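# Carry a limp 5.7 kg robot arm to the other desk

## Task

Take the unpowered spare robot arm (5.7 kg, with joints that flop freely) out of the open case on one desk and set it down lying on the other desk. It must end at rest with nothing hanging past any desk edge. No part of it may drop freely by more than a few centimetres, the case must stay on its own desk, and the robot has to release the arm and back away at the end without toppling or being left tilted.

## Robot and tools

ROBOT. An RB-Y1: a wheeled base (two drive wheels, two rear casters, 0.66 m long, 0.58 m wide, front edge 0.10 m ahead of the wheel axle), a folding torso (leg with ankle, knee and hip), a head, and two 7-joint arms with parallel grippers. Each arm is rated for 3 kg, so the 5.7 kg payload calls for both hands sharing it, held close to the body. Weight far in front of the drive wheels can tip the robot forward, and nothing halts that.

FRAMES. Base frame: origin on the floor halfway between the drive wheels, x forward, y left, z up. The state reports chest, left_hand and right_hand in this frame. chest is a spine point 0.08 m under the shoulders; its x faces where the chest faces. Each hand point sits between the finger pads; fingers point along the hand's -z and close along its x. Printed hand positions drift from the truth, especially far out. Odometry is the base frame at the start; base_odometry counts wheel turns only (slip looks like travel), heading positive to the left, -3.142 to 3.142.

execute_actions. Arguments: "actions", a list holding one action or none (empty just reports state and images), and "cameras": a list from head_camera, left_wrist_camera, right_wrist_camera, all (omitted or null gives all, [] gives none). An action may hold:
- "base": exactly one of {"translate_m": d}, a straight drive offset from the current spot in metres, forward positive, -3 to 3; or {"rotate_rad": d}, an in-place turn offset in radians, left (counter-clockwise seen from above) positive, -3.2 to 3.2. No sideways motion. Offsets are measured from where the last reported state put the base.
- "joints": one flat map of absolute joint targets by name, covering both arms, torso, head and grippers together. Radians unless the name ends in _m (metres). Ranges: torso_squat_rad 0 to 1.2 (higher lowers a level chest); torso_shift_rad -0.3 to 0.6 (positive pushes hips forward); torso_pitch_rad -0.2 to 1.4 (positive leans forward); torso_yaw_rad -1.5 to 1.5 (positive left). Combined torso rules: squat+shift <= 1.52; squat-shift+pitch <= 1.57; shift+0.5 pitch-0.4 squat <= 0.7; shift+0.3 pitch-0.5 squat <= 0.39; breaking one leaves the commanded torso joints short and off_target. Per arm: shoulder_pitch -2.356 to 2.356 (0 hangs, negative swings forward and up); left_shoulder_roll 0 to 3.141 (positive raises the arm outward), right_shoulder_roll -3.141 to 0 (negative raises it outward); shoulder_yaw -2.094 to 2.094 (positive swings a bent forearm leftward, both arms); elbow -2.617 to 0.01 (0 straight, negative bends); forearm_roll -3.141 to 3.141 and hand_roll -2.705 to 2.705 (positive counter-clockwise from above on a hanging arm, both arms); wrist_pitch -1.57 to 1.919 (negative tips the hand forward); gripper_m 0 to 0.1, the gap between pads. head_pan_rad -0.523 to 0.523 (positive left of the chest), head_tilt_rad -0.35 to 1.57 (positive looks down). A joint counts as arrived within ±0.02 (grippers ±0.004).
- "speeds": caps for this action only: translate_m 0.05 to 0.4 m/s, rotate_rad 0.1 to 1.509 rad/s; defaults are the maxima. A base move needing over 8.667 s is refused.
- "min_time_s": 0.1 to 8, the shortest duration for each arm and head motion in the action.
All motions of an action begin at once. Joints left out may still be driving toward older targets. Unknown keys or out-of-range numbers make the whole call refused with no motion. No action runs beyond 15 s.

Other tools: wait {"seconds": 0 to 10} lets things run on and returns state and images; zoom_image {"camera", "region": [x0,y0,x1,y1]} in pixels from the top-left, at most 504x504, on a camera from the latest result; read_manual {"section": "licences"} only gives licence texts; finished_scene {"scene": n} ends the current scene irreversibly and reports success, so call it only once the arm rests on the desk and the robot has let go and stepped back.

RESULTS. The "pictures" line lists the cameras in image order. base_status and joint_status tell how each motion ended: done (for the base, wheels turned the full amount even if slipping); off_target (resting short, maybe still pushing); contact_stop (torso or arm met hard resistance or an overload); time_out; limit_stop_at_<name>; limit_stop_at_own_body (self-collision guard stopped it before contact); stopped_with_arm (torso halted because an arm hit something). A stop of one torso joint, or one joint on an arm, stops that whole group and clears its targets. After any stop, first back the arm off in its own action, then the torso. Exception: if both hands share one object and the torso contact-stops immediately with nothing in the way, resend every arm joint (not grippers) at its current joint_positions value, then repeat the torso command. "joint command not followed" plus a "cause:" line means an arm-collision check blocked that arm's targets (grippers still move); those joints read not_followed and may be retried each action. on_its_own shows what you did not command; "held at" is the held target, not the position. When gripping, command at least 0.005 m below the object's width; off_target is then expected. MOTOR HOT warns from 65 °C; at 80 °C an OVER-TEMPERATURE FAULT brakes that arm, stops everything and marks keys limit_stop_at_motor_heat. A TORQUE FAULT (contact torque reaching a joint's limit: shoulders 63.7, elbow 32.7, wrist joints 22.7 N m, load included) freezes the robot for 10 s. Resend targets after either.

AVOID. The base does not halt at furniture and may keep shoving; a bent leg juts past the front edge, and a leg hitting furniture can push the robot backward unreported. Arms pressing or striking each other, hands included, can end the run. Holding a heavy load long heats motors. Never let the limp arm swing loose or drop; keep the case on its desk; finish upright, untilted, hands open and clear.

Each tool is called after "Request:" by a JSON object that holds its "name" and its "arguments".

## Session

Request:
{"name": "execute_actions", "arguments": {"actions": [], "cameras": ["head_camera"]}}

Scene clock: 0.00 s.
base_odometry: x=+0.000 y=+0.000 heading=+0.000 (m, m, rad; odometry frame)
base_status: not commanded
joint_positions: torso_squat_rad=+0.350 torso_shift_rad=+0.000 torso_pitch_rad=-0.001 torso_yaw_rad=+0.001 left_shoulder_pitch_rad=+0.021 left_shoulder_roll_rad=+0.052 left_shoulder_yaw_rad=-0.008 left_elbow_rad=-0.275 left_forearm_roll_rad=+0.034 left_wrist_pitch_rad=+0.042 left_hand_roll_rad=+0.023 left_gripper_m=+0.101 right_shoulder_pitch_rad=+0.056 right_shoulder_roll_rad=-0.026 right_shoulder_yaw_rad=+0.004 right_elbow_rad=-0.301 right_forearm_roll_rad=-0.009 right_wrist_pitch_rad=-0.038 right_hand_roll_rad=-0.018 right_gripper_m=+0.100 head_pan_rad=+0.000 head_tilt_rad=+0.400
joint_status: not commanded
chest: x=-0.2285 y=-0.0004 z=+1.2474 quat_wxyz=(+1.000, +0.000, -0.001, +0.000) (m; base frame)
left_hand: x=-0.1193 y=+0.2590 z=+0.5713 quat_wxyz=(+0.994, +0.022, -0.107, +0.025) (m; base frame)
right_hand: x=-0.1136 y=-0.2411 z=+0.5734 quat_wxyz=(+0.989, -0.012, -0.143, -0.018) (m; base frame)
pictures: head_camera
Images, in order (width x height): head_camera 896x504.

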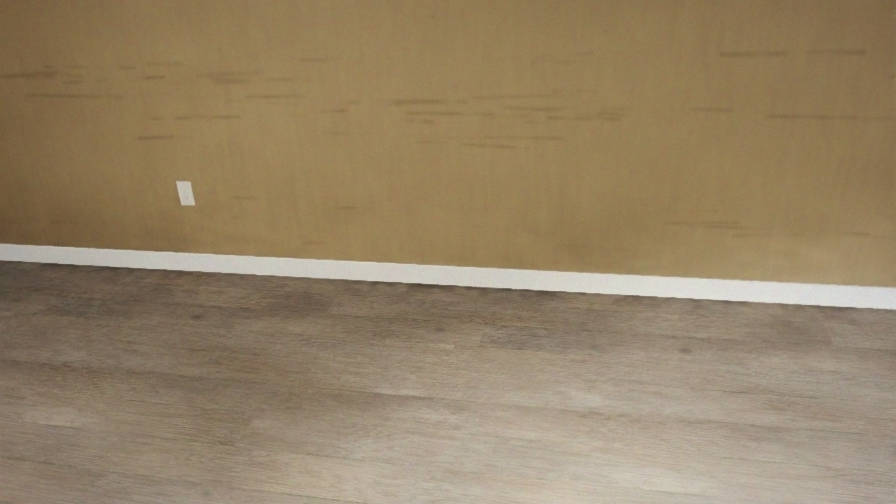

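Request:
{"name": "execute_actions", "arguments": {"actions": [{"joints":{"head_pan_rad":0.52,"head_tilt_rad":0.3}}], "cameras": ["head_camera"]}}

Request:
{"name": "execute_actions", "arguments": {"actions": [{"joints":{"head_pan_rad":-0.52}}], "cameras": ["head_camera"]}}

Scene clock: 4.90 s.
base_odometry: x=+0.000 y=+0.000 heading=+0.000 (m, m, rad; odometry frame)
base_status: not commanded
joint_positions: torso_squat_rad=+0.350 torso_shift_rad=+0.000 torso_pitch_rad=-0.001 torso_yaw_rad=+0.001 left_shoulder_pitch_rad=+0.021 left_shoulder_roll_rad=+0.052 left_shoulder_yaw_rad=-0.008 left_elbow_rad=-0.275 left_forearm_roll_rad=+0.034 left_wrist_pitch_rad=+0.042 left_hand_roll_rad=+0.023 left_gripper_m=+0.101 right_shoulder_pitch_rad=+0.056 right_shoulder_roll_rad=-0.026 right_shoulder_yaw_rad=+0.004 right_elbow_rad=-0.301 right_forearm_roll_rad=-0.009 right_wrist_pitch_rad=-0.038 right_hand_roll_rad=-0.018 right_gripper_m=+0.100 head_pan_rad=+0.520 head_tilt_rad=+0.300
joint_status: all done
chest: x=-0.2285 y=-0.0004 z=+1.2474 quat_wxyz=(+1.000, +0.000, -0.001, +0.000) (m; base frame)
left_hand: x=-0.1193 y=+0.2590 z=+0.5713 quat_wxyz=(+0.994, +0.022, -0.107, +0.025) (m; base frame)
right_hand: x=-0.1136 y=-0.2411 z=+0.5734 quat_wxyz=(+0.989, -0.012, -0.143, -0.018) (m; base frame)
pictures: head_camera
Images, in order (width x height): head_camera 896x504.

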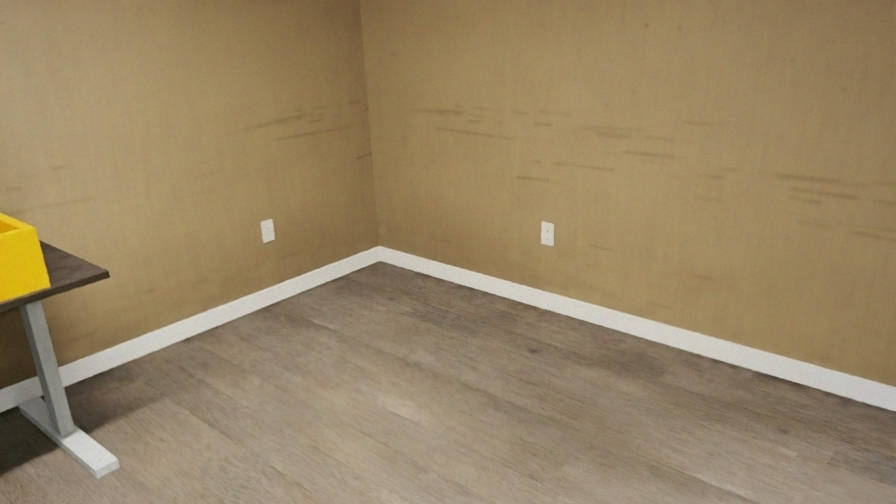

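Scene clock: 6.27 s.
base_odometry: x=+0.000 y=+0.000 heading=+0.000 (m, m, rad; odometry frame)
base_status: not commanded
joint_positions: torso_squat_rad=+0.350 torso_shift_rad=+0.000 torso_pitch_rad=-0.001 torso_yaw_rad=+0.001 left_shoulder_pitch_rad=+0.021 left_shoulder_roll_rad=+0.052 left_shoulder_yaw_rad=-0.008 left_elbow_rad=-0.275 left_forearm_roll_rad=+0.034 left_wrist_pitch_rad=+0.042 left_hand_roll_rad=+0.023 left_gripper_m=+0.101 right_shoulder_pitch_rad=+0.056 right_shoulder_roll_rad=-0.026 right_shoulder_yaw_rad=+0.004 right_elbow_rad=-0.301 right_forearm_roll_rad=-0.009 right_wrist_pitch_rad=-0.038 right_hand_roll_rad=-0.018 right_gripper_m=+0.100 head_pan_rad=-0.520 head_tilt_rad=+0.300
joint_status: all done
chest: x=-0.2285 y=-0.0004 z=+1.2474 quat_wxyz=(+1.000, +0.000, -0.001, +0.000) (m; base frame)
left_hand: x=-0.1193 y=+0.2590 z=+0.5713 quat_wxyz=(+0.994, +0.022, -0.107, +0.025) (m; base frame)
right_hand: x=-0.1136 y=-0.2411 z=+0.5734 quat_wxyz=(+0.989, -0.012, -0.143, -0.018) (m; base frame)
pictures: head_camera
Images, in order (width x height): head_camera 896x504.

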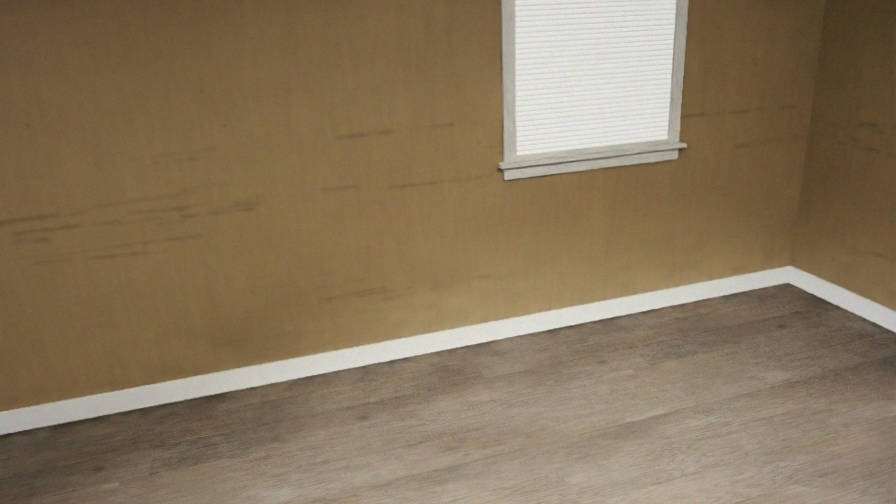

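Request:
{"name": "execute_actions", "arguments": {"actions": [{"base":{"rotate_rad":1.4},"min_time_s":2,"joints":{"torso_squat_rad":0.0,"head_pan_rad":0,"head_tilt_rad":0.5,"left_shoulder_roll_rad":0.35,"right_shoulder_roll_rad":-0.35,"left_elbow_rad":-1.898,"right_elbow_rad":-1.898,"left_wrist_pitch_rad":1.571,"right_wrist_pitch_rad":1.571}}], "cameras": ["head_camera"]}}

Scene clock: 14.60 s.
base_odometry: x=+0.000 y=+0.000 heading=+1.399 (m, m, rad; odometry frame)
base_status: done
joint_positions: torso_squat_rad=+0.000 torso_shift_rad=+0.000 torso_pitch_rad=-0.001 torso_yaw_rad=+0.001 left_shoulder_pitch_rad=+0.021 left_shoulder_roll_rad=+0.350 left_shoulder_yaw_rad=-0.008 left_elbow_rad=-1.898 left_forearm_roll_rad=+0.034 left_wrist_pitch_rad=+1.571 left_hand_roll_rad=+0.023 left_gripper_m=+0.101 right_shoulder_pitch_rad=+0.056 right_shoulder_roll_rad=-0.350 right_shoulder_yaw_rad=+0.003 right_elbow_rad=-1.898 right_forearm_roll_rad=-0.009 right_wrist_pitch_rad=+1.571 right_hand_roll_rad=-0.018 right_gripper_m=+0.100 head_pan_rad=+0.000 head_tilt_rad=+0.500
joint_status: all done
chest: x=-0.2286 y=-0.0004 z=+1.2899 quat_wxyz=(+1.000, +0.000, -0.001, +0.000) (m; base frame)
left_hand: x=+0.1196 y=+0.3638 z=+0.9455 quat_wxyz=(+0.976, +0.153, -0.151, -0.021) (m; base frame)
right_hand: x=+0.1042 y=-0.3747 z=+0.9360 quat_wxyz=(+0.977, -0.166, -0.135, +0.017) (m; base frame)
pictures: head_camera
Images, in order (width x height): head_camera 896x504.

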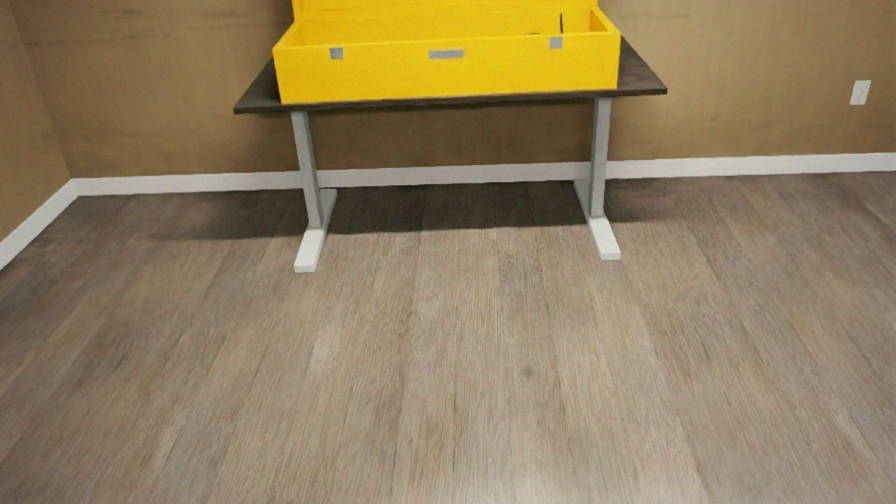

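Request:
{"name": "execute_actions", "arguments": {"actions": [{"base":{"rotate_rad":0.025}}], "cameras": []}}

Request:
{"name": "execute_actions", "arguments": {"actions": [{"base":{"translate_m":1.95},"min_time_s":3,"joints":{"head_tilt_rad":1.05,"left_shoulder_pitch_rad":-1.2,"right_shoulder_pitch_rad":-1.2,"left_shoulder_roll_rad":1.1325,"right_shoulder_roll_rad":-1.1325,"left_shoulder_yaw_rad":-1.067,"right_shoulder_yaw_rad":1.067,"left_forearm_roll_rad":1.571,"right_forearm_roll_rad":-1.571,"left_hand_roll_rad":1.1,"right_hand_roll_rad":-1.0}}]}}

Scene clock: 33.00 s.
base_odometry: x=+0.000 y=+0.000 heading=+1.424 (m, m, rad; odometry frame)
base_status: done
joint_positions: torso_squat_rad=+0.000 torso_shift_rad=+0.000 torso_pitch_rad=-0.001 torso_yaw_rad=+0.001 left_shoulder_pitch_rad=+0.021 left_shoulder_roll_rad=+0.350 left_shoulder_yaw_rad=-0.008 left_elbow_rad=-1.898 left_forearm_roll_rad=+0.034 left_wrist_pitch_rad=+1.571 left_hand_roll_rad=+0.023 left_gripper_m=+0.101 right_shoulder_pitch_rad=+0.056 right_shoulder_roll_rad=-0.350 right_shoulder_yaw_rad=+0.003 right_elbow_rad=-1.898 right_forearm_roll_rad=-0.009 right_wrist_pitch_rad=+1.571 right_hand_roll_rad=-0.018 right_gripper_m=+0.100 head_pan_rad=+0.000 head_tilt_rad=+0.500
joint_status: not commanded
chest: x=-0.2286 y=-0.0005 z=+1.2899 quat_wxyz=(+1.000, +0.000, -0.001, +0.000) (m; base frame)
left_hand: x=+0.1196 y=+0.3637 z=+0.9455 quat_wxyz=(+0.976, +0.153, -0.151, -0.021) (m; base frame)
right_hand: x=+0.1042 y=-0.3748 z=+0.9360 quat_wxyz=(+0.977, -0.166, -0.135, +0.017) (m; base frame)
pictures: none
No camera images: the call's "cameras" was empty. Leave "cameras" out to get every camera's image.

Scene clock: 39.23 s.
base_odometry: x=+0.285 y=+1.929 heading=+1.424 (m, m, rad; odometry frame)
base_status: done
joint_positions: torso_squat_rad=+0.000 torso_shift_rad=+0.000 torso_pitch_rad=-0.001 torso_yaw_rad=+0.001 left_shoulder_pitch_rad=-1.200 left_shoulder_roll_rad=+1.132 left_shoulder_yaw_rad=-1.067 left_elbow_rad=-1.898 left_forearm_roll_rad=+1.571 left_wrist_pitch_rad=+1.571 left_hand_roll_rad=+1.100 left_gripper_m=+0.101 right_shoulder_pitch_rad=-1.200 right_shoulder_roll_rad=-1.132 right_shoulder_yaw_rad=+1.067 right_elbow_rad=-1.898 right_forearm_roll_rad=-1.571 right_wrist_pitch_rad=+1.571 right_hand_roll_rad=-1.000 right_gripper_m=+0.100 head_pan_rad=+0.000 head_tilt_rad=+1.050
joint_status: all done
chest: x=-0.2285 y=-0.0005 z=+1.2899 quat_wxyz=(+1.000, +0.000, -0.001, +0.000) (m; base frame)
left_hand: x=+0.1317 y=+0.2002 z=+1.1402 quat_wxyz=(+1.000, +0.000, -0.001, +0.026) (m; base frame)
right_hand: x=+0.1319 y=-0.2003 z=+1.1397 quat_wxyz=(+1.000, +0.001, -0.001, +0.025) (m; base frame)
pictures: head_camera, left_wrist_camera, right_wrist_camera
Images, in order (width x height): head_camera 896x504, left_wrist_camera 644x364, right_wrist_camera 644x364.

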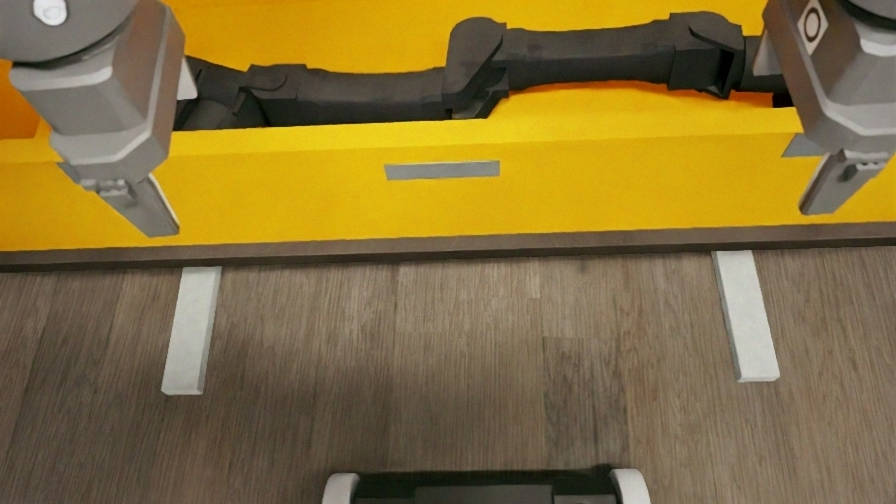

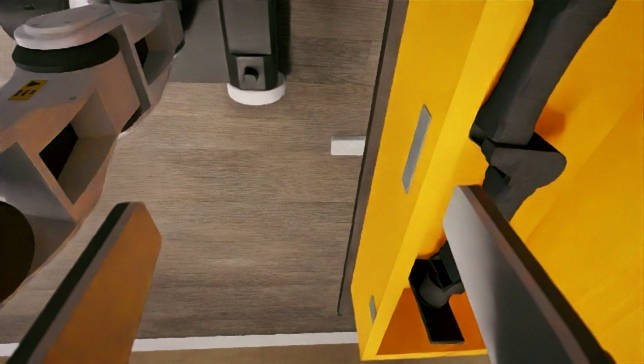

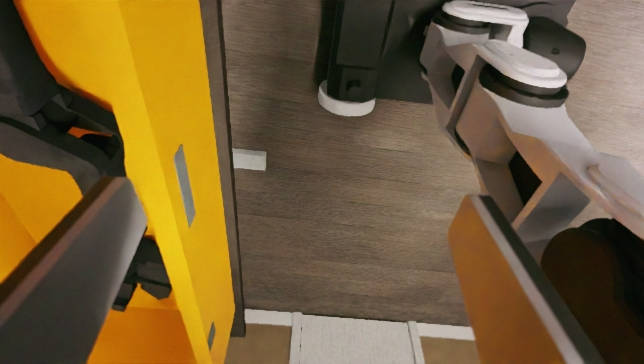

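Request:
{"name": "execute_actions", "arguments": {"actions": [{"base":{"translate_m":0.25},"joints":{"torso_squat_rad":0.6}}]}}

Scene clock: 46.47 s.
base_odometry: x=+0.321 y=+2.176 heading=+1.425 (m, m, rad; odometry frame)
base_status: done
joint_positions: torso_squat_rad=+0.600 torso_shift_rad=+0.000 torso_pitch_rad=-0.001 torso_yaw_rad=+0.001 left_shoulder_pitch_rad=-1.200 left_shoulder_roll_rad=+1.132 left_shoulder_yaw_rad=-1.067 left_elbow_rad=-1.898 left_forearm_roll_rad=+1.571 left_wrist_pitch_rad=+1.571 left_hand_roll_rad=+1.100 left_gripper_m=+0.101 right_shoulder_pitch_rad=-1.200 right_shoulder_roll_rad=-1.132 right_shoulder_yaw_rad=+1.067 right_elbow_rad=-1.898 right_forearm_roll_rad=-1.571 right_wrist_pitch_rad=+1.571 right_hand_roll_rad=-1.000 right_gripper_m=+0.100 head_pan_rad=+0.000 head_tilt_rad=+1.050
joint_status: all done
chest: x=-0.2286 y=-0.0004 z=+1.1677 quat_wxyz=(+1.000, +0.000, -0.001, +0.000) (m; base frame)
left_hand: x=+0.1317 y=+0.2002 z=+1.0180 quat_wxyz=(+1.000, +0.000, -0.001, +0.026) (m; base frame)
right_hand: x=+0.1319 y=-0.2003 z=+1.0175 quat_wxyz=(+1.000, +0.001, -0.001, +0.025) (m; base frame)
pictures: head_camera, left_wrist_camera, right_wrist_camera
Images, in order (width x height): head_camera 896x504, left_wrist_camera 644x364, right_wrist_camera 644x364.

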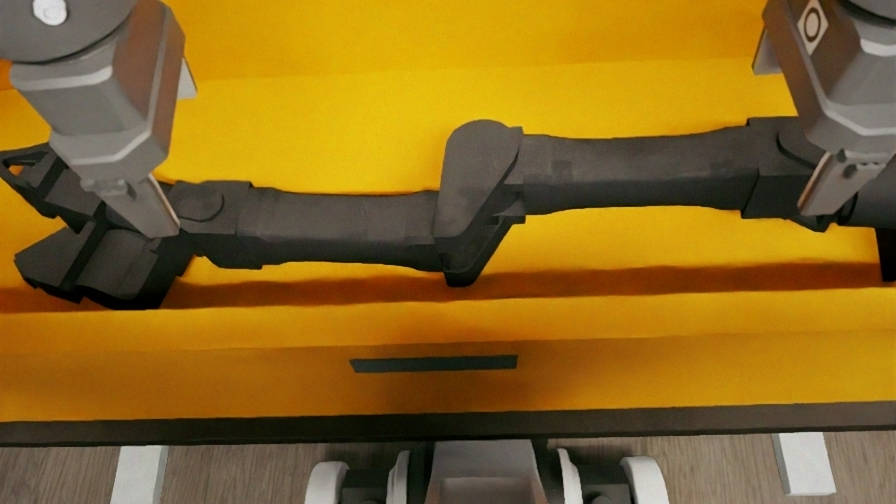

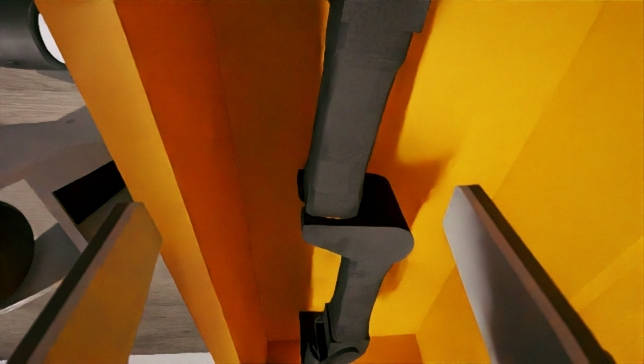

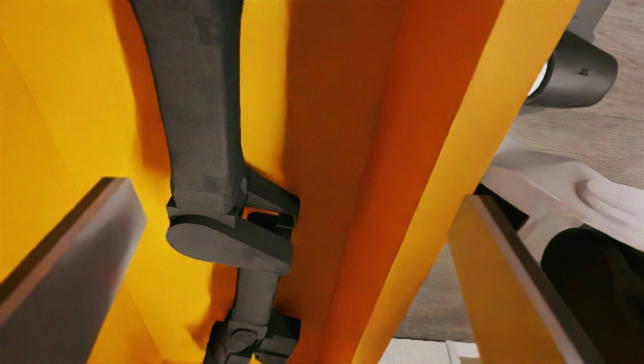

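Request:
{"name": "execute_actions", "arguments": {"actions": [{"base":{"translate_m":0.04},"joints":{"torso_squat_rad":0.85,"head_tilt_rad":0.95,"left_shoulder_pitch_rad":-1.32,"left_shoulder_roll_rad":1.069,"left_shoulder_yaw_rad":-1.10,"left_elbow_rad":-1.864,"left_forearm_roll_rad":1.6325,"left_wrist_pitch_rad":1.601,"left_hand_roll_rad":0.963,"right_shoulder_pitch_rad":-1.407,"right_shoulder_roll_rad":-1.0665,"right_shoulder_yaw_rad":1.105,"right_elbow_rad":-1.721,"right_forearm_roll_rad":-1.694,"right_wrist_pitch_rad":1.649,"right_hand_roll_rad":-1.035}}]}}

Scene clock: 75.53 s.
base_odometry: x=+0.327 y=+2.215 heading=+1.425 (m, m, rad; odometry frame)
base_status: done
joint_positions: torso_squat_rad=+0.850 torso_shift_rad=+0.000 torso_pitch_rad=-0.001 torso_yaw_rad=+0.001 left_shoulder_pitch_rad=-1.320 left_shoulder_roll_rad=+1.069 left_shoulder_yaw_rad=-1.100 left_elbow_rad=-1.864 left_forearm_roll_rad=+1.632 left_wrist_pitch_rad=+1.601 left_hand_roll_rad=+0.963 left_gripper_m=+0.101 right_shoulder_pitch_rad=-1.407 right_shoulder_roll_rad=-1.067 right_shoulder_yaw_rad=+1.105 right_elbow_rad=-1.721 right_forearm_roll_rad=-1.694 right_wrist_pitch_rad=+1.649 right_hand_roll_rad=-1.035 right_gripper_m=+0.100 head_pan_rad=+0.000 head_tilt_rad=+0.950
joint_status: all done
chest: x=-0.2285 y=-0.0004 z=+1.0519 quat_wxyz=(+1.000, +0.000, -0.001, +0.000) (m; base frame)
left_hand: x=+0.1347 y=+0.1702 z=+0.9271 quat_wxyz=(+0.997, +0.000, -0.001, -0.074) (m; base frame)
right_hand: x=+0.1598 y=-0.1800 z=+0.9589 quat_wxyz=(+1.000, +0.001, -0.001, -0.014) (m; base frame)
pictures: head_camera, left_wrist_camera, right_wrist_camera
Images, in order (width x height): head_camera 896x504, left_wrist_camera 644x364, right_wrist_camera 644x364.

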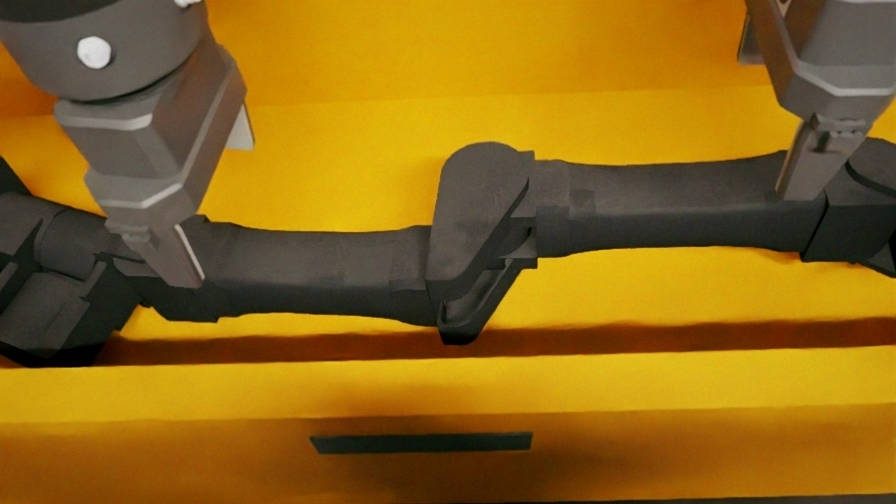

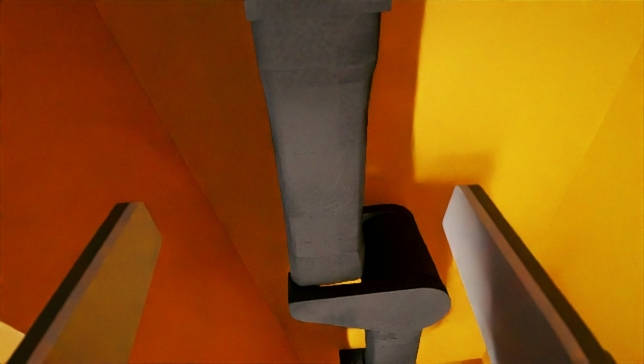

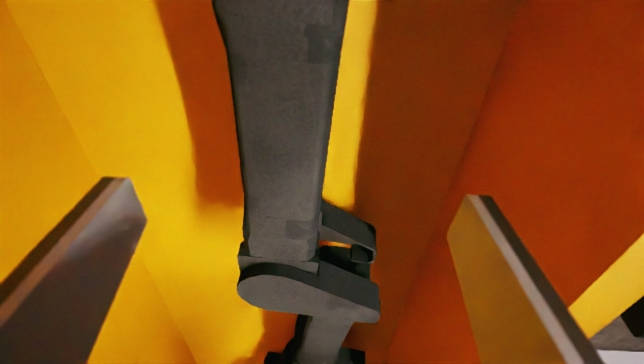

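Request:
{"name": "execute_actions", "arguments": {"actions": [{"base":{"translate_m":0.008},"joints":{"torso_squat_rad":1.045,"head_tilt_rad":0.8,"left_hand_roll_rad":1.02}}]}}

Scene clock: 83.13 s.
base_odometry: x=+0.328 y=+2.223 heading=+1.425 (m, m, rad; odometry frame)
base_status: done
joint_positions: torso_squat_rad=+1.045 torso_shift_rad=+0.000 torso_pitch_rad=-0.001 torso_yaw_rad=+0.001 left_shoulder_pitch_rad=-1.320 left_shoulder_roll_rad=+1.069 left_shoulder_yaw_rad=-1.100 left_elbow_rad=-1.864 left_forearm_roll_rad=+1.632 left_wrist_pitch_rad=+1.601 left_hand_roll_rad=+1.020 left_gripper_m=+0.101 right_shoulder_pitch_rad=-1.407 right_shoulder_roll_rad=-1.067 right_shoulder_yaw_rad=+1.105 right_elbow_rad=-1.721 right_forearm_roll_rad=-1.694 right_wrist_pitch_rad=+1.649 right_hand_roll_rad=-1.035 right_gripper_m=+0.100 head_pan_rad=+0.000 head_tilt_rad=+0.800
joint_status: all done
chest: x=-0.2285 y=-0.0003 z=+0.9412 quat_wxyz=(+1.000, +0.000, -0.001, +0.000) (m; base frame)
left_hand: x=+0.1347 y=+0.1703 z=+0.8164 quat_wxyz=(+0.999, +0.000, -0.001, -0.046) (m; base frame)
right_hand: x=+0.1599 y=-0.1799 z=+0.8483 quat_wxyz=(+1.000, +0.001, -0.001, -0.014) (m; base frame)
pictures: head_camera, left_wrist_camera, right_wrist_camera
Images, in order (width x height): head_camera 896x504, left_wrist_camera 644x364, right_wrist_camera 644x364.

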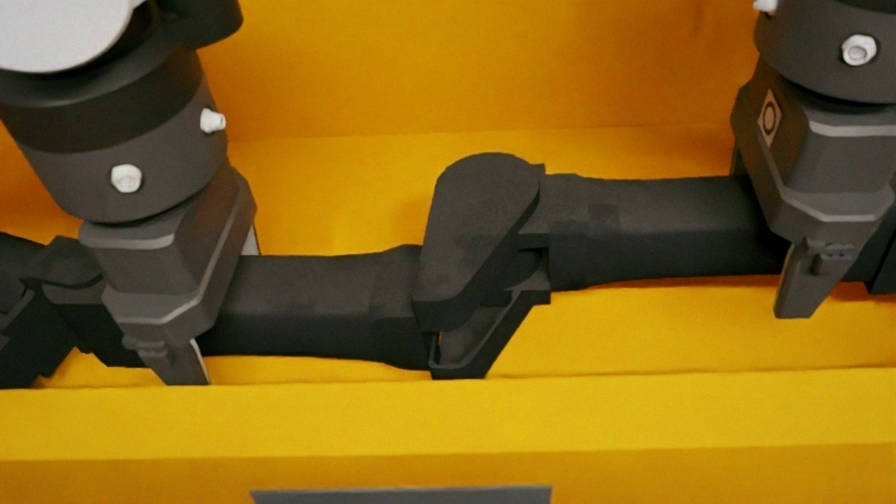

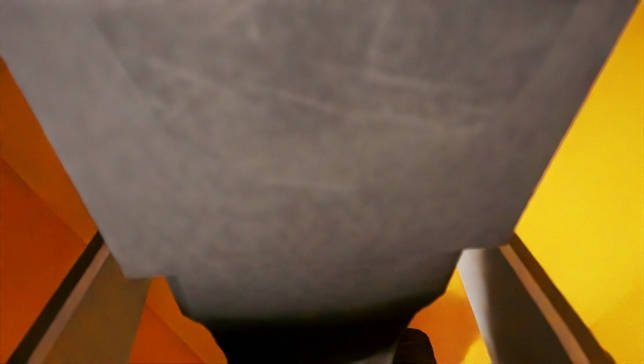

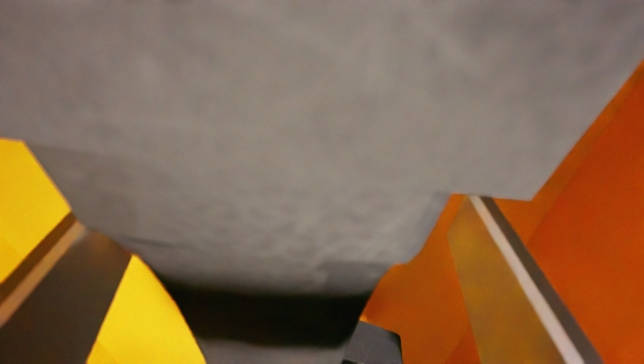

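Request:
{"name": "execute_actions", "arguments": {"actions": [{"joints":{"torso_squat_rad":1.055,"left_gripper_m":0.02,"right_gripper_m":0.02}}], "cameras": ["head_camera"]}}

Request:
{"name": "execute_actions", "arguments": {"actions": [{"joints":{"torso_squat_rad":0.95,"head_pan_rad":0.35}}], "cameras": ["head_camera"]}}

Scene clock: 90.60 s.
base_odometry: x=+0.328 y=+2.223 heading=+1.425 (m, m, rad; odometry frame)
base_status: not commanded
joint_positions: torso_squat_rad=+1.055 torso_shift_rad=+0.000 torso_pitch_rad=-0.001 torso_yaw_rad=+0.001 left_shoulder_pitch_rad=-1.320 left_shoulder_roll_rad=+1.069 left_shoulder_yaw_rad=-1.100 left_elbow_rad=-1.864 left_forearm_roll_rad=+1.632 left_wrist_pitch_rad=+1.601 left_hand_roll_rad=+1.020 left_gripper_m=+0.056 right_shoulder_pitch_rad=-1.407 right_shoulder_roll_rad=-1.067 right_shoulder_yaw_rad=+1.105 right_elbow_rad=-1.721 right_forearm_roll_rad=-1.694 right_wrist_pitch_rad=+1.649 right_hand_roll_rad=-1.035 right_gripper_m=+0.055 head_pan_rad=+0.000 head_tilt_rad=+0.800
joint_status: left_gripper_m off_target (ended at +0.056, target +0.020); right_gripper_m off_target (ended at +0.055, target +0.020); the others done
chest: x=-0.2285 y=-0.0003 z=+0.9352 quat_wxyz=(+1.000, +0.000, -0.001, +0.000) (m; base frame)
left_hand: x=+0.1347 y=+0.1703 z=+0.8103 quat_wxyz=(+0.999, +0.000, -0.001, -0.046) (m; base frame)
right_hand: x=+0.1600 y=-0.1800 z=+0.8423 quat_wxyz=(+1.000, +0.001, -0.001, -0.015) (m; base frame)
pictures: head_camera
Images, in order (width x height): head_camera 896x504.

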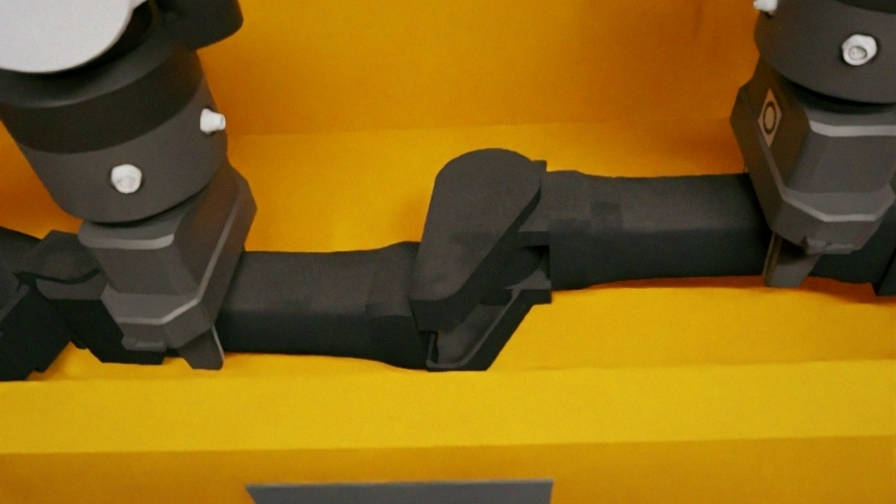

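Scene clock: 91.73 s.
base_odometry: x=+0.328 y=+2.223 heading=+1.425 (m, m, rad; odometry frame)
base_status: not commanded
joint_positions: torso_squat_rad=+0.950 torso_shift_rad=+0.000 torso_pitch_rad=+0.000 torso_yaw_rad=+0.001 left_shoulder_pitch_rad=-1.318 left_shoulder_roll_rad=+1.068 left_shoulder_yaw_rad=-1.101 left_elbow_rad=-1.864 left_forearm_roll_rad=+1.633 left_wrist_pitch_rad=+1.601 left_hand_roll_rad=+1.020 left_gripper_m=+0.056 right_shoulder_pitch_rad=-1.405 right_shoulder_roll_rad=-1.066 right_shoulder_yaw_rad=+1.106 right_elbow_rad=-1.721 right_forearm_roll_rad=-1.694 right_wrist_pitch_rad=+1.649 right_hand_roll_rad=-1.035 right_gripper_m=+0.055 head_pan_rad=+0.350 head_tilt_rad=+0.800
joint_status: all done
chest: x=-0.2280 y=-0.0003 z=+0.9971 quat_wxyz=(+1.000, +0.000, +0.000, +0.000) (m; base frame)
left_hand: x=+0.1342 y=+0.1704 z=+0.8704 quat_wxyz=(+0.999, +0.001, +0.002, -0.046) (m; base frame)
right_hand: x=+0.1599 y=-0.1802 z=+0.9026 quat_wxyz=(+1.000, +0.000, +0.001, -0.015) (m; base frame)
pictures: head_camera
Images, in order (width x height): head_camera 896x504.

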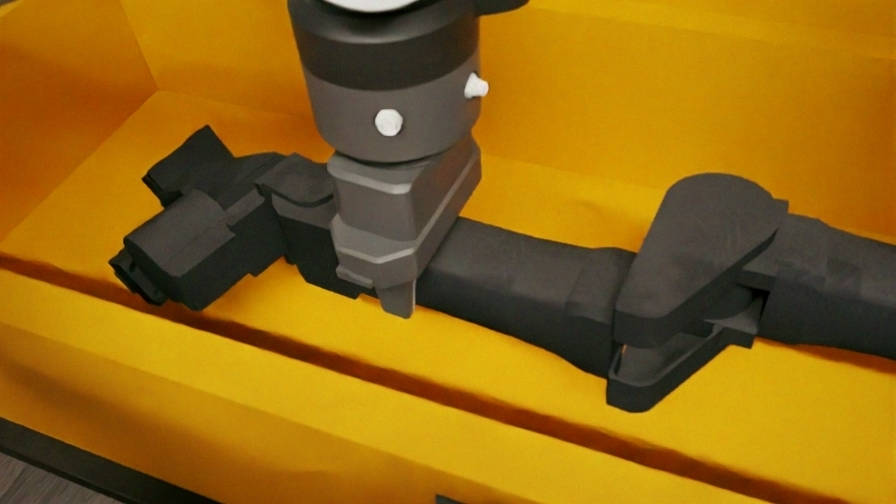

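Request:
{"name": "execute_actions", "arguments": {"actions": [{"joints":{"torso_squat_rad":0.76,"head_tilt_rad":0.9}}], "cameras": ["head_camera"]}}

Request:
{"name": "execute_actions", "arguments": {"actions": [{"joints":{"torso_squat_rad":0.0}}], "cameras": ["head_camera"]}}

Scene clock: 96.73 s.
base_odometry: x=+0.328 y=+2.222 heading=+1.425 (m, m, rad; odometry frame)
base_status: not commanded
joint_positions: torso_squat_rad=+0.768 torso_shift_rad=-0.004 torso_pitch_rad=-0.005 torso_yaw_rad=+0.001 left_shoulder_pitch_rad=-1.317 left_shoulder_roll_rad=+1.068 left_shoulder_yaw_rad=-1.102 left_elbow_rad=-1.865 left_forearm_roll_rad=+1.633 left_wrist_pitch_rad=+1.601 left_hand_roll_rad=+1.020 left_gripper_m=+0.056 right_shoulder_pitch_rad=-1.405 right_shoulder_roll_rad=-1.066 right_shoulder_yaw_rad=+1.106 right_elbow_rad=-1.721 right_forearm_roll_rad=-1.694 right_wrist_pitch_rad=+1.649 right_hand_roll_rad=-1.035 right_gripper_m=+0.055 head_pan_rad=+0.350 head_tilt_rad=+0.900
joint_status: torso_squat_rad contact_stop (moved -0.182 of -0.190); the others done
chest: x=-0.2317 y=-0.0003 z=+1.0936 quat_wxyz=(+1.000, +0.000, -0.002, +0.000) (m; base frame)
left_hand: x=+0.1308 y=+0.1704 z=+0.9683 quat_wxyz=(+0.999, +0.001, +0.000, -0.046) (m; base frame)
right_hand: x=+0.1566 y=-0.1802 z=+1.0009 quat_wxyz=(+1.000, +0.000, -0.002, -0.015) (m; base frame)
pictures: head_camera
Images, in order (width x height): head_camera 896x504.

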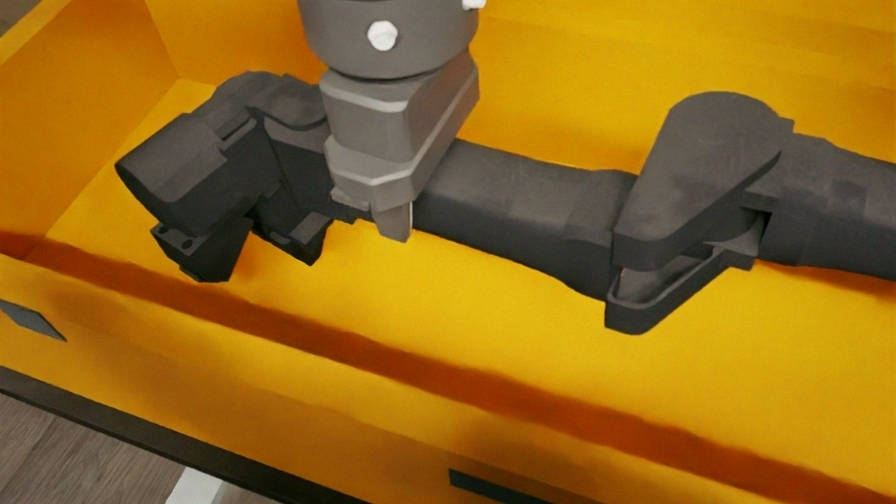

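not run: a stop came earlier in this reply.

Request:
{"name": "execute_actions", "arguments": {"actions": [{"base":{"translate_m":-0.05},"speeds":{"translate_m":0.08},"joints":{"torso_squat_rad":0.78,"torso_shift_rad":0,"torso_pitch_rad":0}}], "cameras": ["head_camera"]}}

Request:
{"name": "execute_actions", "arguments": {"actions": [{"joints":{"torso_squat_rad":0.0}}], "cameras": ["head_camera"]}}

Scene clock: 114.33 s.
base_odometry: x=+0.321 y=+2.173 heading=+1.424 (m, m, rad; odometry frame)
base_status: done
joint_positions: torso_squat_rad=+0.780 torso_shift_rad=+0.000 torso_pitch_rad=+0.001 torso_yaw_rad=+0.001 left_shoulder_pitch_rad=-1.317 left_shoulder_roll_rad=+1.068 left_shoulder_yaw_rad=-1.102 left_elbow_rad=-1.865 left_forearm_roll_rad=+1.633 left_wrist_pitch_rad=+1.601 left_hand_roll_rad=+1.020 left_gripper_m=+0.056 right_shoulder_pitch_rad=-1.405 right_shoulder_roll_rad=-1.066 right_shoulder_yaw_rad=+1.106 right_elbow_rad=-1.721 right_forearm_roll_rad=-1.694 right_wrist_pitch_rad=+1.649 right_hand_roll_rad=-1.035 right_gripper_m=+0.055 head_pan_rad=+0.350 head_tilt_rad=+0.900
joint_status: all done
chest: x=-0.2275 y=-0.0003 z=+1.0876 quat_wxyz=(+1.000, +0.000, +0.001, +0.000) (m; base frame)
left_hand: x=+0.1342 y=+0.1704 z=+0.9601 quat_wxyz=(+0.999, +0.001, +0.003, -0.046) (m; base frame)
right_hand: x=+0.1602 y=-0.1802 z=+0.9926 quat_wxyz=(+1.000, +0.000, +0.002, -0.015) (m; base frame)
pictures: head_camera
Images, in order (width x height): head_camera 896x504.

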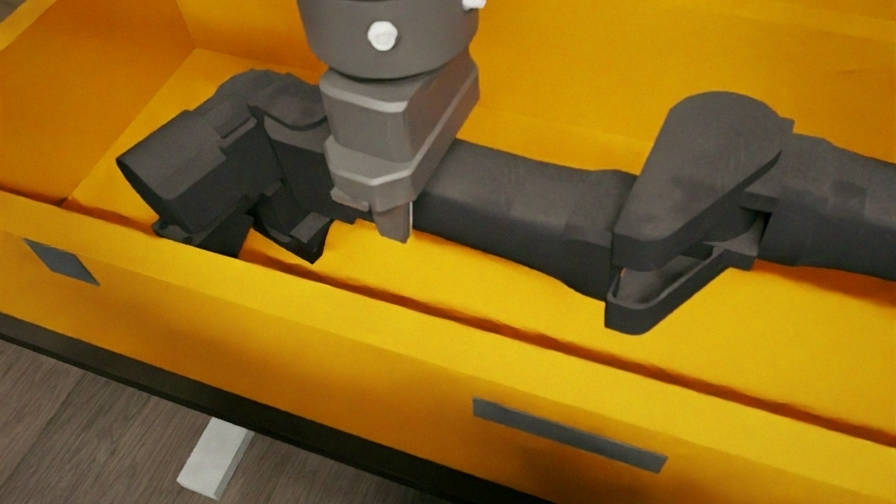

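Scene clock: 117.70 s.
base_odometry: x=+0.321 y=+2.173 heading=+1.424 (m, m, rad; odometry frame)
base_status: not commanded
joint_positions: torso_squat_rad=+0.000 torso_shift_rad=+0.001 torso_pitch_rad=+0.001 torso_yaw_rad=+0.001 left_shoulder_pitch_rad=-1.317 left_shoulder_roll_rad=+1.068 left_shoulder_yaw_rad=-1.102 left_elbow_rad=-1.865 left_forearm_roll_rad=+1.633 left_wrist_pitch_rad=+1.601 left_hand_roll_rad=+1.020 left_gripper_m=+0.056 right_shoulder_pitch_rad=-1.405 right_shoulder_roll_rad=-1.066 right_shoulder_yaw_rad=+1.106 right_elbow_rad=-1.721 right_forearm_roll_rad=-1.694 right_wrist_pitch_rad=+1.649 right_hand_roll_rad=-1.035 right_gripper_m=+0.055 head_pan_rad=+0.350 head_tilt_rad=+0.900
joint_status: all done
chest: x=-0.2272 y=-0.0004 z=+1.2899 quat_wxyz=(+1.000, +0.000, +0.001, +0.000) (m; base frame)
left_hand: x=+0.1345 y=+0.1703 z=+1.1622 quat_wxyz=(+0.999, +0.001, +0.003, -0.046) (m; base frame)
right_hand: x=+0.1605 y=-0.1802 z=+1.1948 quat_wxyz=(+1.000, +0.000, +0.002, -0.015) (m; base frame)
pictures: head_camera
Images, in order (width x height): head_camera 896x504.

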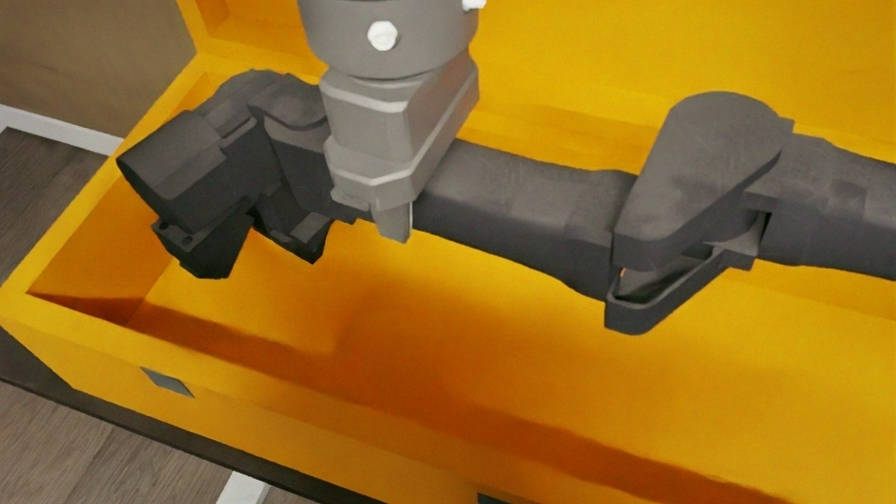

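Request:
{"name": "execute_actions", "arguments": {"actions": [{"base":{"translate_m":-0.16},"speeds":{"translate_m":0.12}}], "cameras": ["head_camera"]}}

Scene clock: 124.87 s.
base_odometry: x=+0.297 y=+2.015 heading=+1.425 (m, m, rad; odometry frame)
base_status: done
joint_positions: torso_squat_rad=+0.000 torso_shift_rad=+0.000 torso_pitch_rad=+0.001 torso_yaw_rad=+0.001 left_shoulder_pitch_rad=-1.317 left_shoulder_roll_rad=+1.068 left_shoulder_yaw_rad=-1.102 left_elbow_rad=-1.865 left_forearm_roll_rad=+1.633 left_wrist_pitch_rad=+1.601 left_hand_roll_rad=+1.020 left_gripper_m=+0.056 right_shoulder_pitch_rad=-1.405 right_shoulder_roll_rad=-1.066 right_shoulder_yaw_rad=+1.106 right_elbow_rad=-1.721 right_forearm_roll_rad=-1.694 right_wrist_pitch_rad=+1.649 right_hand_roll_rad=-1.035 right_gripper_m=+0.055 head_pan_rad=+0.350 head_tilt_rad=+0.900
joint_status: not commanded
chest: x=-0.2273 y=-0.0004 z=+1.2899 quat_wxyz=(+1.000, +0.000, +0.001, +0.000) (m; base frame)
left_hand: x=+0.1343 y=+0.1703 z=+1.1623 quat_wxyz=(+0.999, +0.001, +0.003, -0.046) (m; base frame)
right_hand: x=+0.1604 y=-0.1802 z=+1.1949 quat_wxyz=(+1.000, +0.000, +0.002, -0.015) (m; base frame)
pictures: head_camera
Images, in order (width x height): head_camera 896x504.

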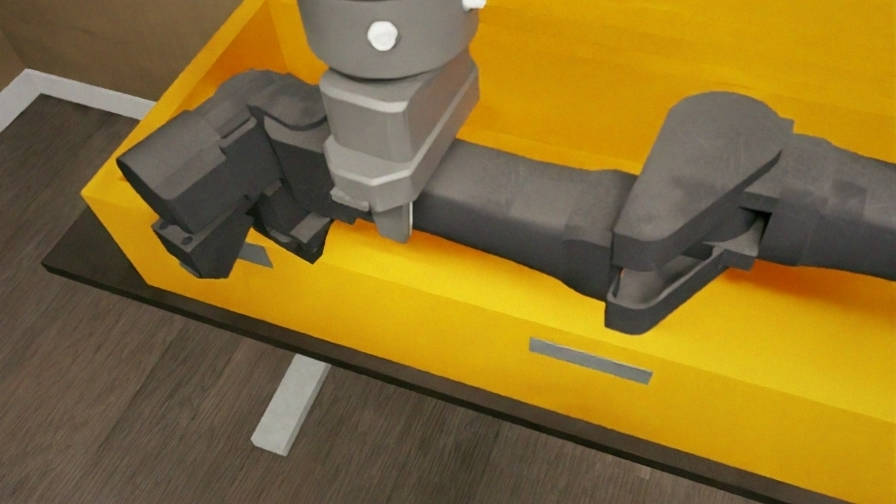

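Request:
{"name": "execute_actions", "arguments": {"actions": [{"base":{"translate_m":-0.5}}], "cameras": []}}

Request:
{"name": "execute_actions", "arguments": {"actions": [{"base":{"rotate_rad":3.0},"speeds":{"rotate_rad":0.9},"joints":{"head_pan_rad":0.0,"head_tilt_rad":0.3}}], "cameras": ["head_camera"]}}

Scene clock: 131.80 s.
base_odometry: x=+0.225 y=+1.520 heading=+1.426 (m, m, rad; odometry frame)
base_status: done
joint_positions: torso_squat_rad=+0.000 torso_shift_rad=+0.000 torso_pitch_rad=+0.001 torso_yaw_rad=+0.001 left_shoulder_pitch_rad=-1.317 left_shoulder_roll_rad=+1.068 left_shoulder_yaw_rad=-1.102 left_elbow_rad=-1.865 left_forearm_roll_rad=+1.633 left_wrist_pitch_rad=+1.601 left_hand_roll_rad=+1.020 left_gripper_m=+0.056 right_shoulder_pitch_rad=-1.405 right_shoulder_roll_rad=-1.066 right_shoulder_yaw_rad=+1.106 right_elbow_rad=-1.721 right_forearm_roll_rad=-1.694 right_wrist_pitch_rad=+1.649 right_hand_roll_rad=-1.035 right_gripper_m=+0.055 head_pan_rad=+0.350 head_tilt_rad=+0.900
joint_status: not commanded
chest: x=-0.2273 y=-0.0004 z=+1.2899 quat_wxyz=(+1.000, +0.000, +0.001, +0.000) (m; base frame)
left_hand: x=+0.1344 y=+0.1703 z=+1.1623 quat_wxyz=(+0.999, +0.001, +0.003, -0.046) (m; base frame)
right_hand: x=+0.1604 y=-0.1802 z=+1.1948 quat_wxyz=(+1.000, +0.000, +0.002, -0.015) (m; base frame)
pictures: none
No camera images: the call's "cameras" was empty. Leave "cameras" out to get every camera's image.

Scene clock: 137.27 s.
base_odometry: x=+0.225 y=+1.520 heading=-1.858 (m, m, rad; odometry frame)
base_status: done
joint_positions: torso_squat_rad=+0.000 torso_shift_rad=+0.000 torso_pitch_rad=+0.001 torso_yaw_rad=+0.001 left_shoulder_pitch_rad=-1.317 left_shoulder_roll_rad=+1.068 left_shoulder_yaw_rad=-1.102 left_elbow_rad=-1.865 left_forearm_roll_rad=+1.633 left_wrist_pitch_rad=+1.601 left_hand_roll_rad=+1.020 left_gripper_m=+0.056 right_shoulder_pitch_rad=-1.405 right_shoulder_roll_rad=-1.066 right_shoulder_yaw_rad=+1.106 right_elbow_rad=-1.721 right_forearm_roll_rad=-1.694 right_wrist_pitch_rad=+1.649 right_hand_roll_rad=-1.035 right_gripper_m=+0.055 head_pan_rad=+0.000 head_tilt_rad=+0.300
joint_status: all done
chest: x=-0.2273 y=-0.0004 z=+1.2899 quat_wxyz=(+1.000, +0.000, +0.001, +0.000) (m; base frame)
left_hand: x=+0.1344 y=+0.1703 z=+1.1623 quat_wxyz=(+0.999, +0.001, +0.003, -0.046) (m; base frame)
right_hand: x=+0.1604 y=-0.1802 z=+1.1948 quat_wxyz=(+1.000, +0.000, +0.002, -0.015) (m; base frame)
pictures: head_camera
Images, in order (width x height): head_camera 896x504.

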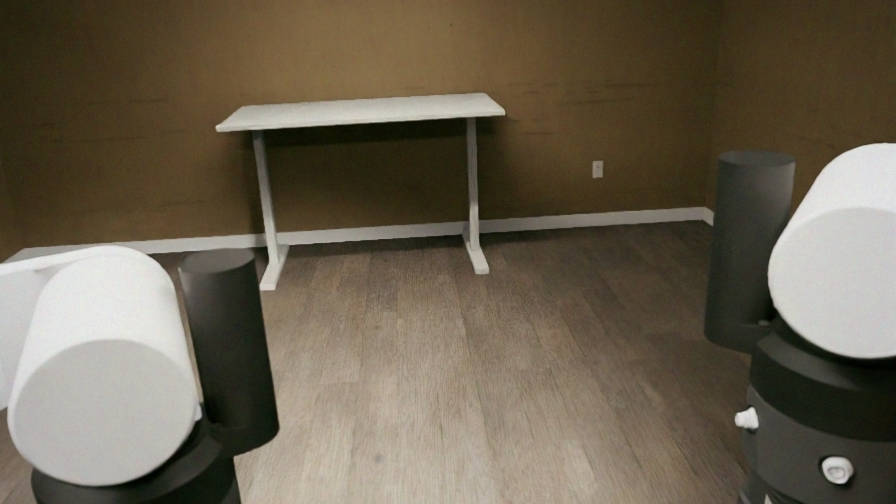

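Request:
{"name": "execute_actions", "arguments": {"actions": [{"base":{"rotate_rad":0.18}}], "cameras": []}}

Request:
{"name": "execute_actions", "arguments": {"actions": [{"base":{"translate_m":2.8},"min_time_s":4,"joints":{"head_tilt_rad":0.5,"left_shoulder_pitch_rad":-1.556,"left_shoulder_roll_rad":1.118,"left_shoulder_yaw_rad":-1.10,"left_elbow_rad":-1.776,"left_forearm_roll_rad":1.84,"left_wrist_pitch_rad":1.719,"left_hand_roll_rad":0.986,"right_shoulder_pitch_rad":-1.64,"right_shoulder_roll_rad":-1.091,"right_shoulder_yaw_rad":1.122,"right_elbow_rad":-1.591,"right_forearm_roll_rad":-1.865,"right_wrist_pitch_rad":1.7855,"right_hand_roll_rad":-0.988}}], "cameras": ["head_camera"]}}

Scene clock: 165.77 s.
base_odometry: x=+0.225 y=+1.520 heading=-1.678 (m, m, rad; odometry frame)
base_status: done
joint_positions: torso_squat_rad=+0.000 torso_shift_rad=+0.000 torso_pitch_rad=+0.001 torso_yaw_rad=+0.001 left_shoulder_pitch_rad=-1.317 left_shoulder_roll_rad=+1.068 left_shoulder_yaw_rad=-1.102 left_elbow_rad=-1.865 left_forearm_roll_rad=+1.633 left_wrist_pitch_rad=+1.601 left_hand_roll_rad=+1.020 left_gripper_m=+0.056 right_shoulder_pitch_rad=-1.405 right_shoulder_roll_rad=-1.066 right_shoulder_yaw_rad=+1.106 right_elbow_rad=-1.721 right_forearm_roll_rad=-1.694 right_wrist_pitch_rad=+1.649 right_hand_roll_rad=-1.035 right_gripper_m=+0.055 head_pan_rad=+0.000 head_tilt_rad=+0.300
joint_status: not commanded
chest: x=-0.2273 y=-0.0004 z=+1.2899 quat_wxyz=(+1.000, +0.000, +0.001, +0.000) (m; base frame)
left_hand: x=+0.1344 y=+0.1703 z=+1.1623 quat_wxyz=(+0.999, +0.001, +0.003, -0.046) (m; base frame)
right_hand: x=+0.1604 y=-0.1803 z=+1.1948 quat_wxyz=(+1.000, +0.000, +0.002, -0.015) (m; base frame)
pictures: none
No camera images: the call's "cameras" was empty. Leave "cameras" out to get every camera's image.

Scene clock: 174.03 s.
base_odometry: x=-0.075 y=-1.264 heading=-1.678 (m, m, rad; odometry frame)
base_status: done
joint_positions: torso_squat_rad=+0.000 torso_shift_rad=+0.001 torso_pitch_rad=+0.001 torso_yaw_rad=+0.001 left_shoulder_pitch_rad=-1.553 left_shoulder_roll_rad=+1.117 left_shoulder_yaw_rad=-1.103 left_elbow_rad=-1.777 left_forearm_roll_rad=+1.840 left_wrist_pitch_rad=+1.719 left_hand_roll_rad=+0.986 left_gripper_m=+0.056 right_shoulder_pitch_rad=-1.638 right_shoulder_roll_rad=-1.091 right_shoulder_yaw_rad=+1.123 right_elbow_rad=-1.591 right_forearm_roll_rad=-1.864 right_wrist_pitch_rad=+1.785 right_hand_roll_rad=-0.988 right_gripper_m=+0.055 head_pan_rad=+0.000 head_tilt_rad=+0.500
joint_status: all done
chest: x=-0.2272 y=-0.0004 z=+1.2899 quat_wxyz=(+1.000, +0.000, +0.001, +0.000) (m; base frame)
left_hand: x=+0.1349 y=+0.1701 z=+1.2521 quat_wxyz=(+0.999, +0.002, +0.003, -0.047) (m; base frame)
right_hand: x=+0.1610 y=-0.1808 z=+1.2847 quat_wxyz=(+1.000, +0.000, +0.002, -0.016) (m; base frame)
pictures: head_camera
Images, in order (width x height): head_camera 896x504.

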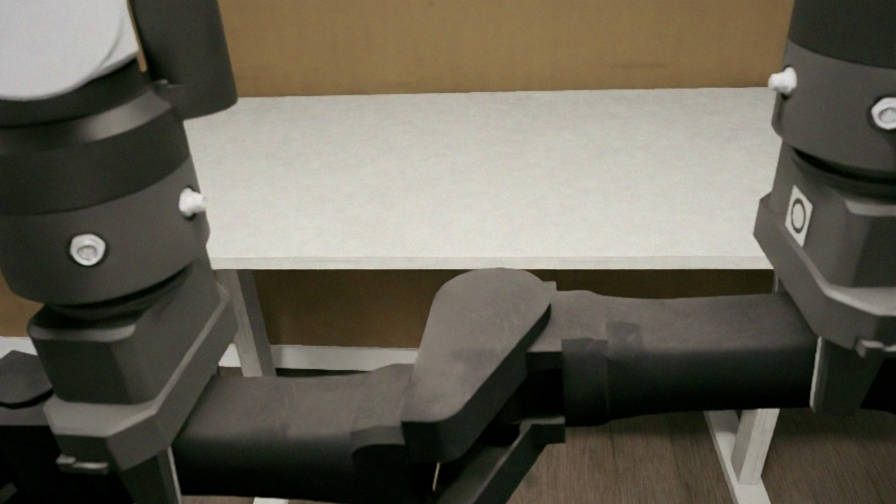

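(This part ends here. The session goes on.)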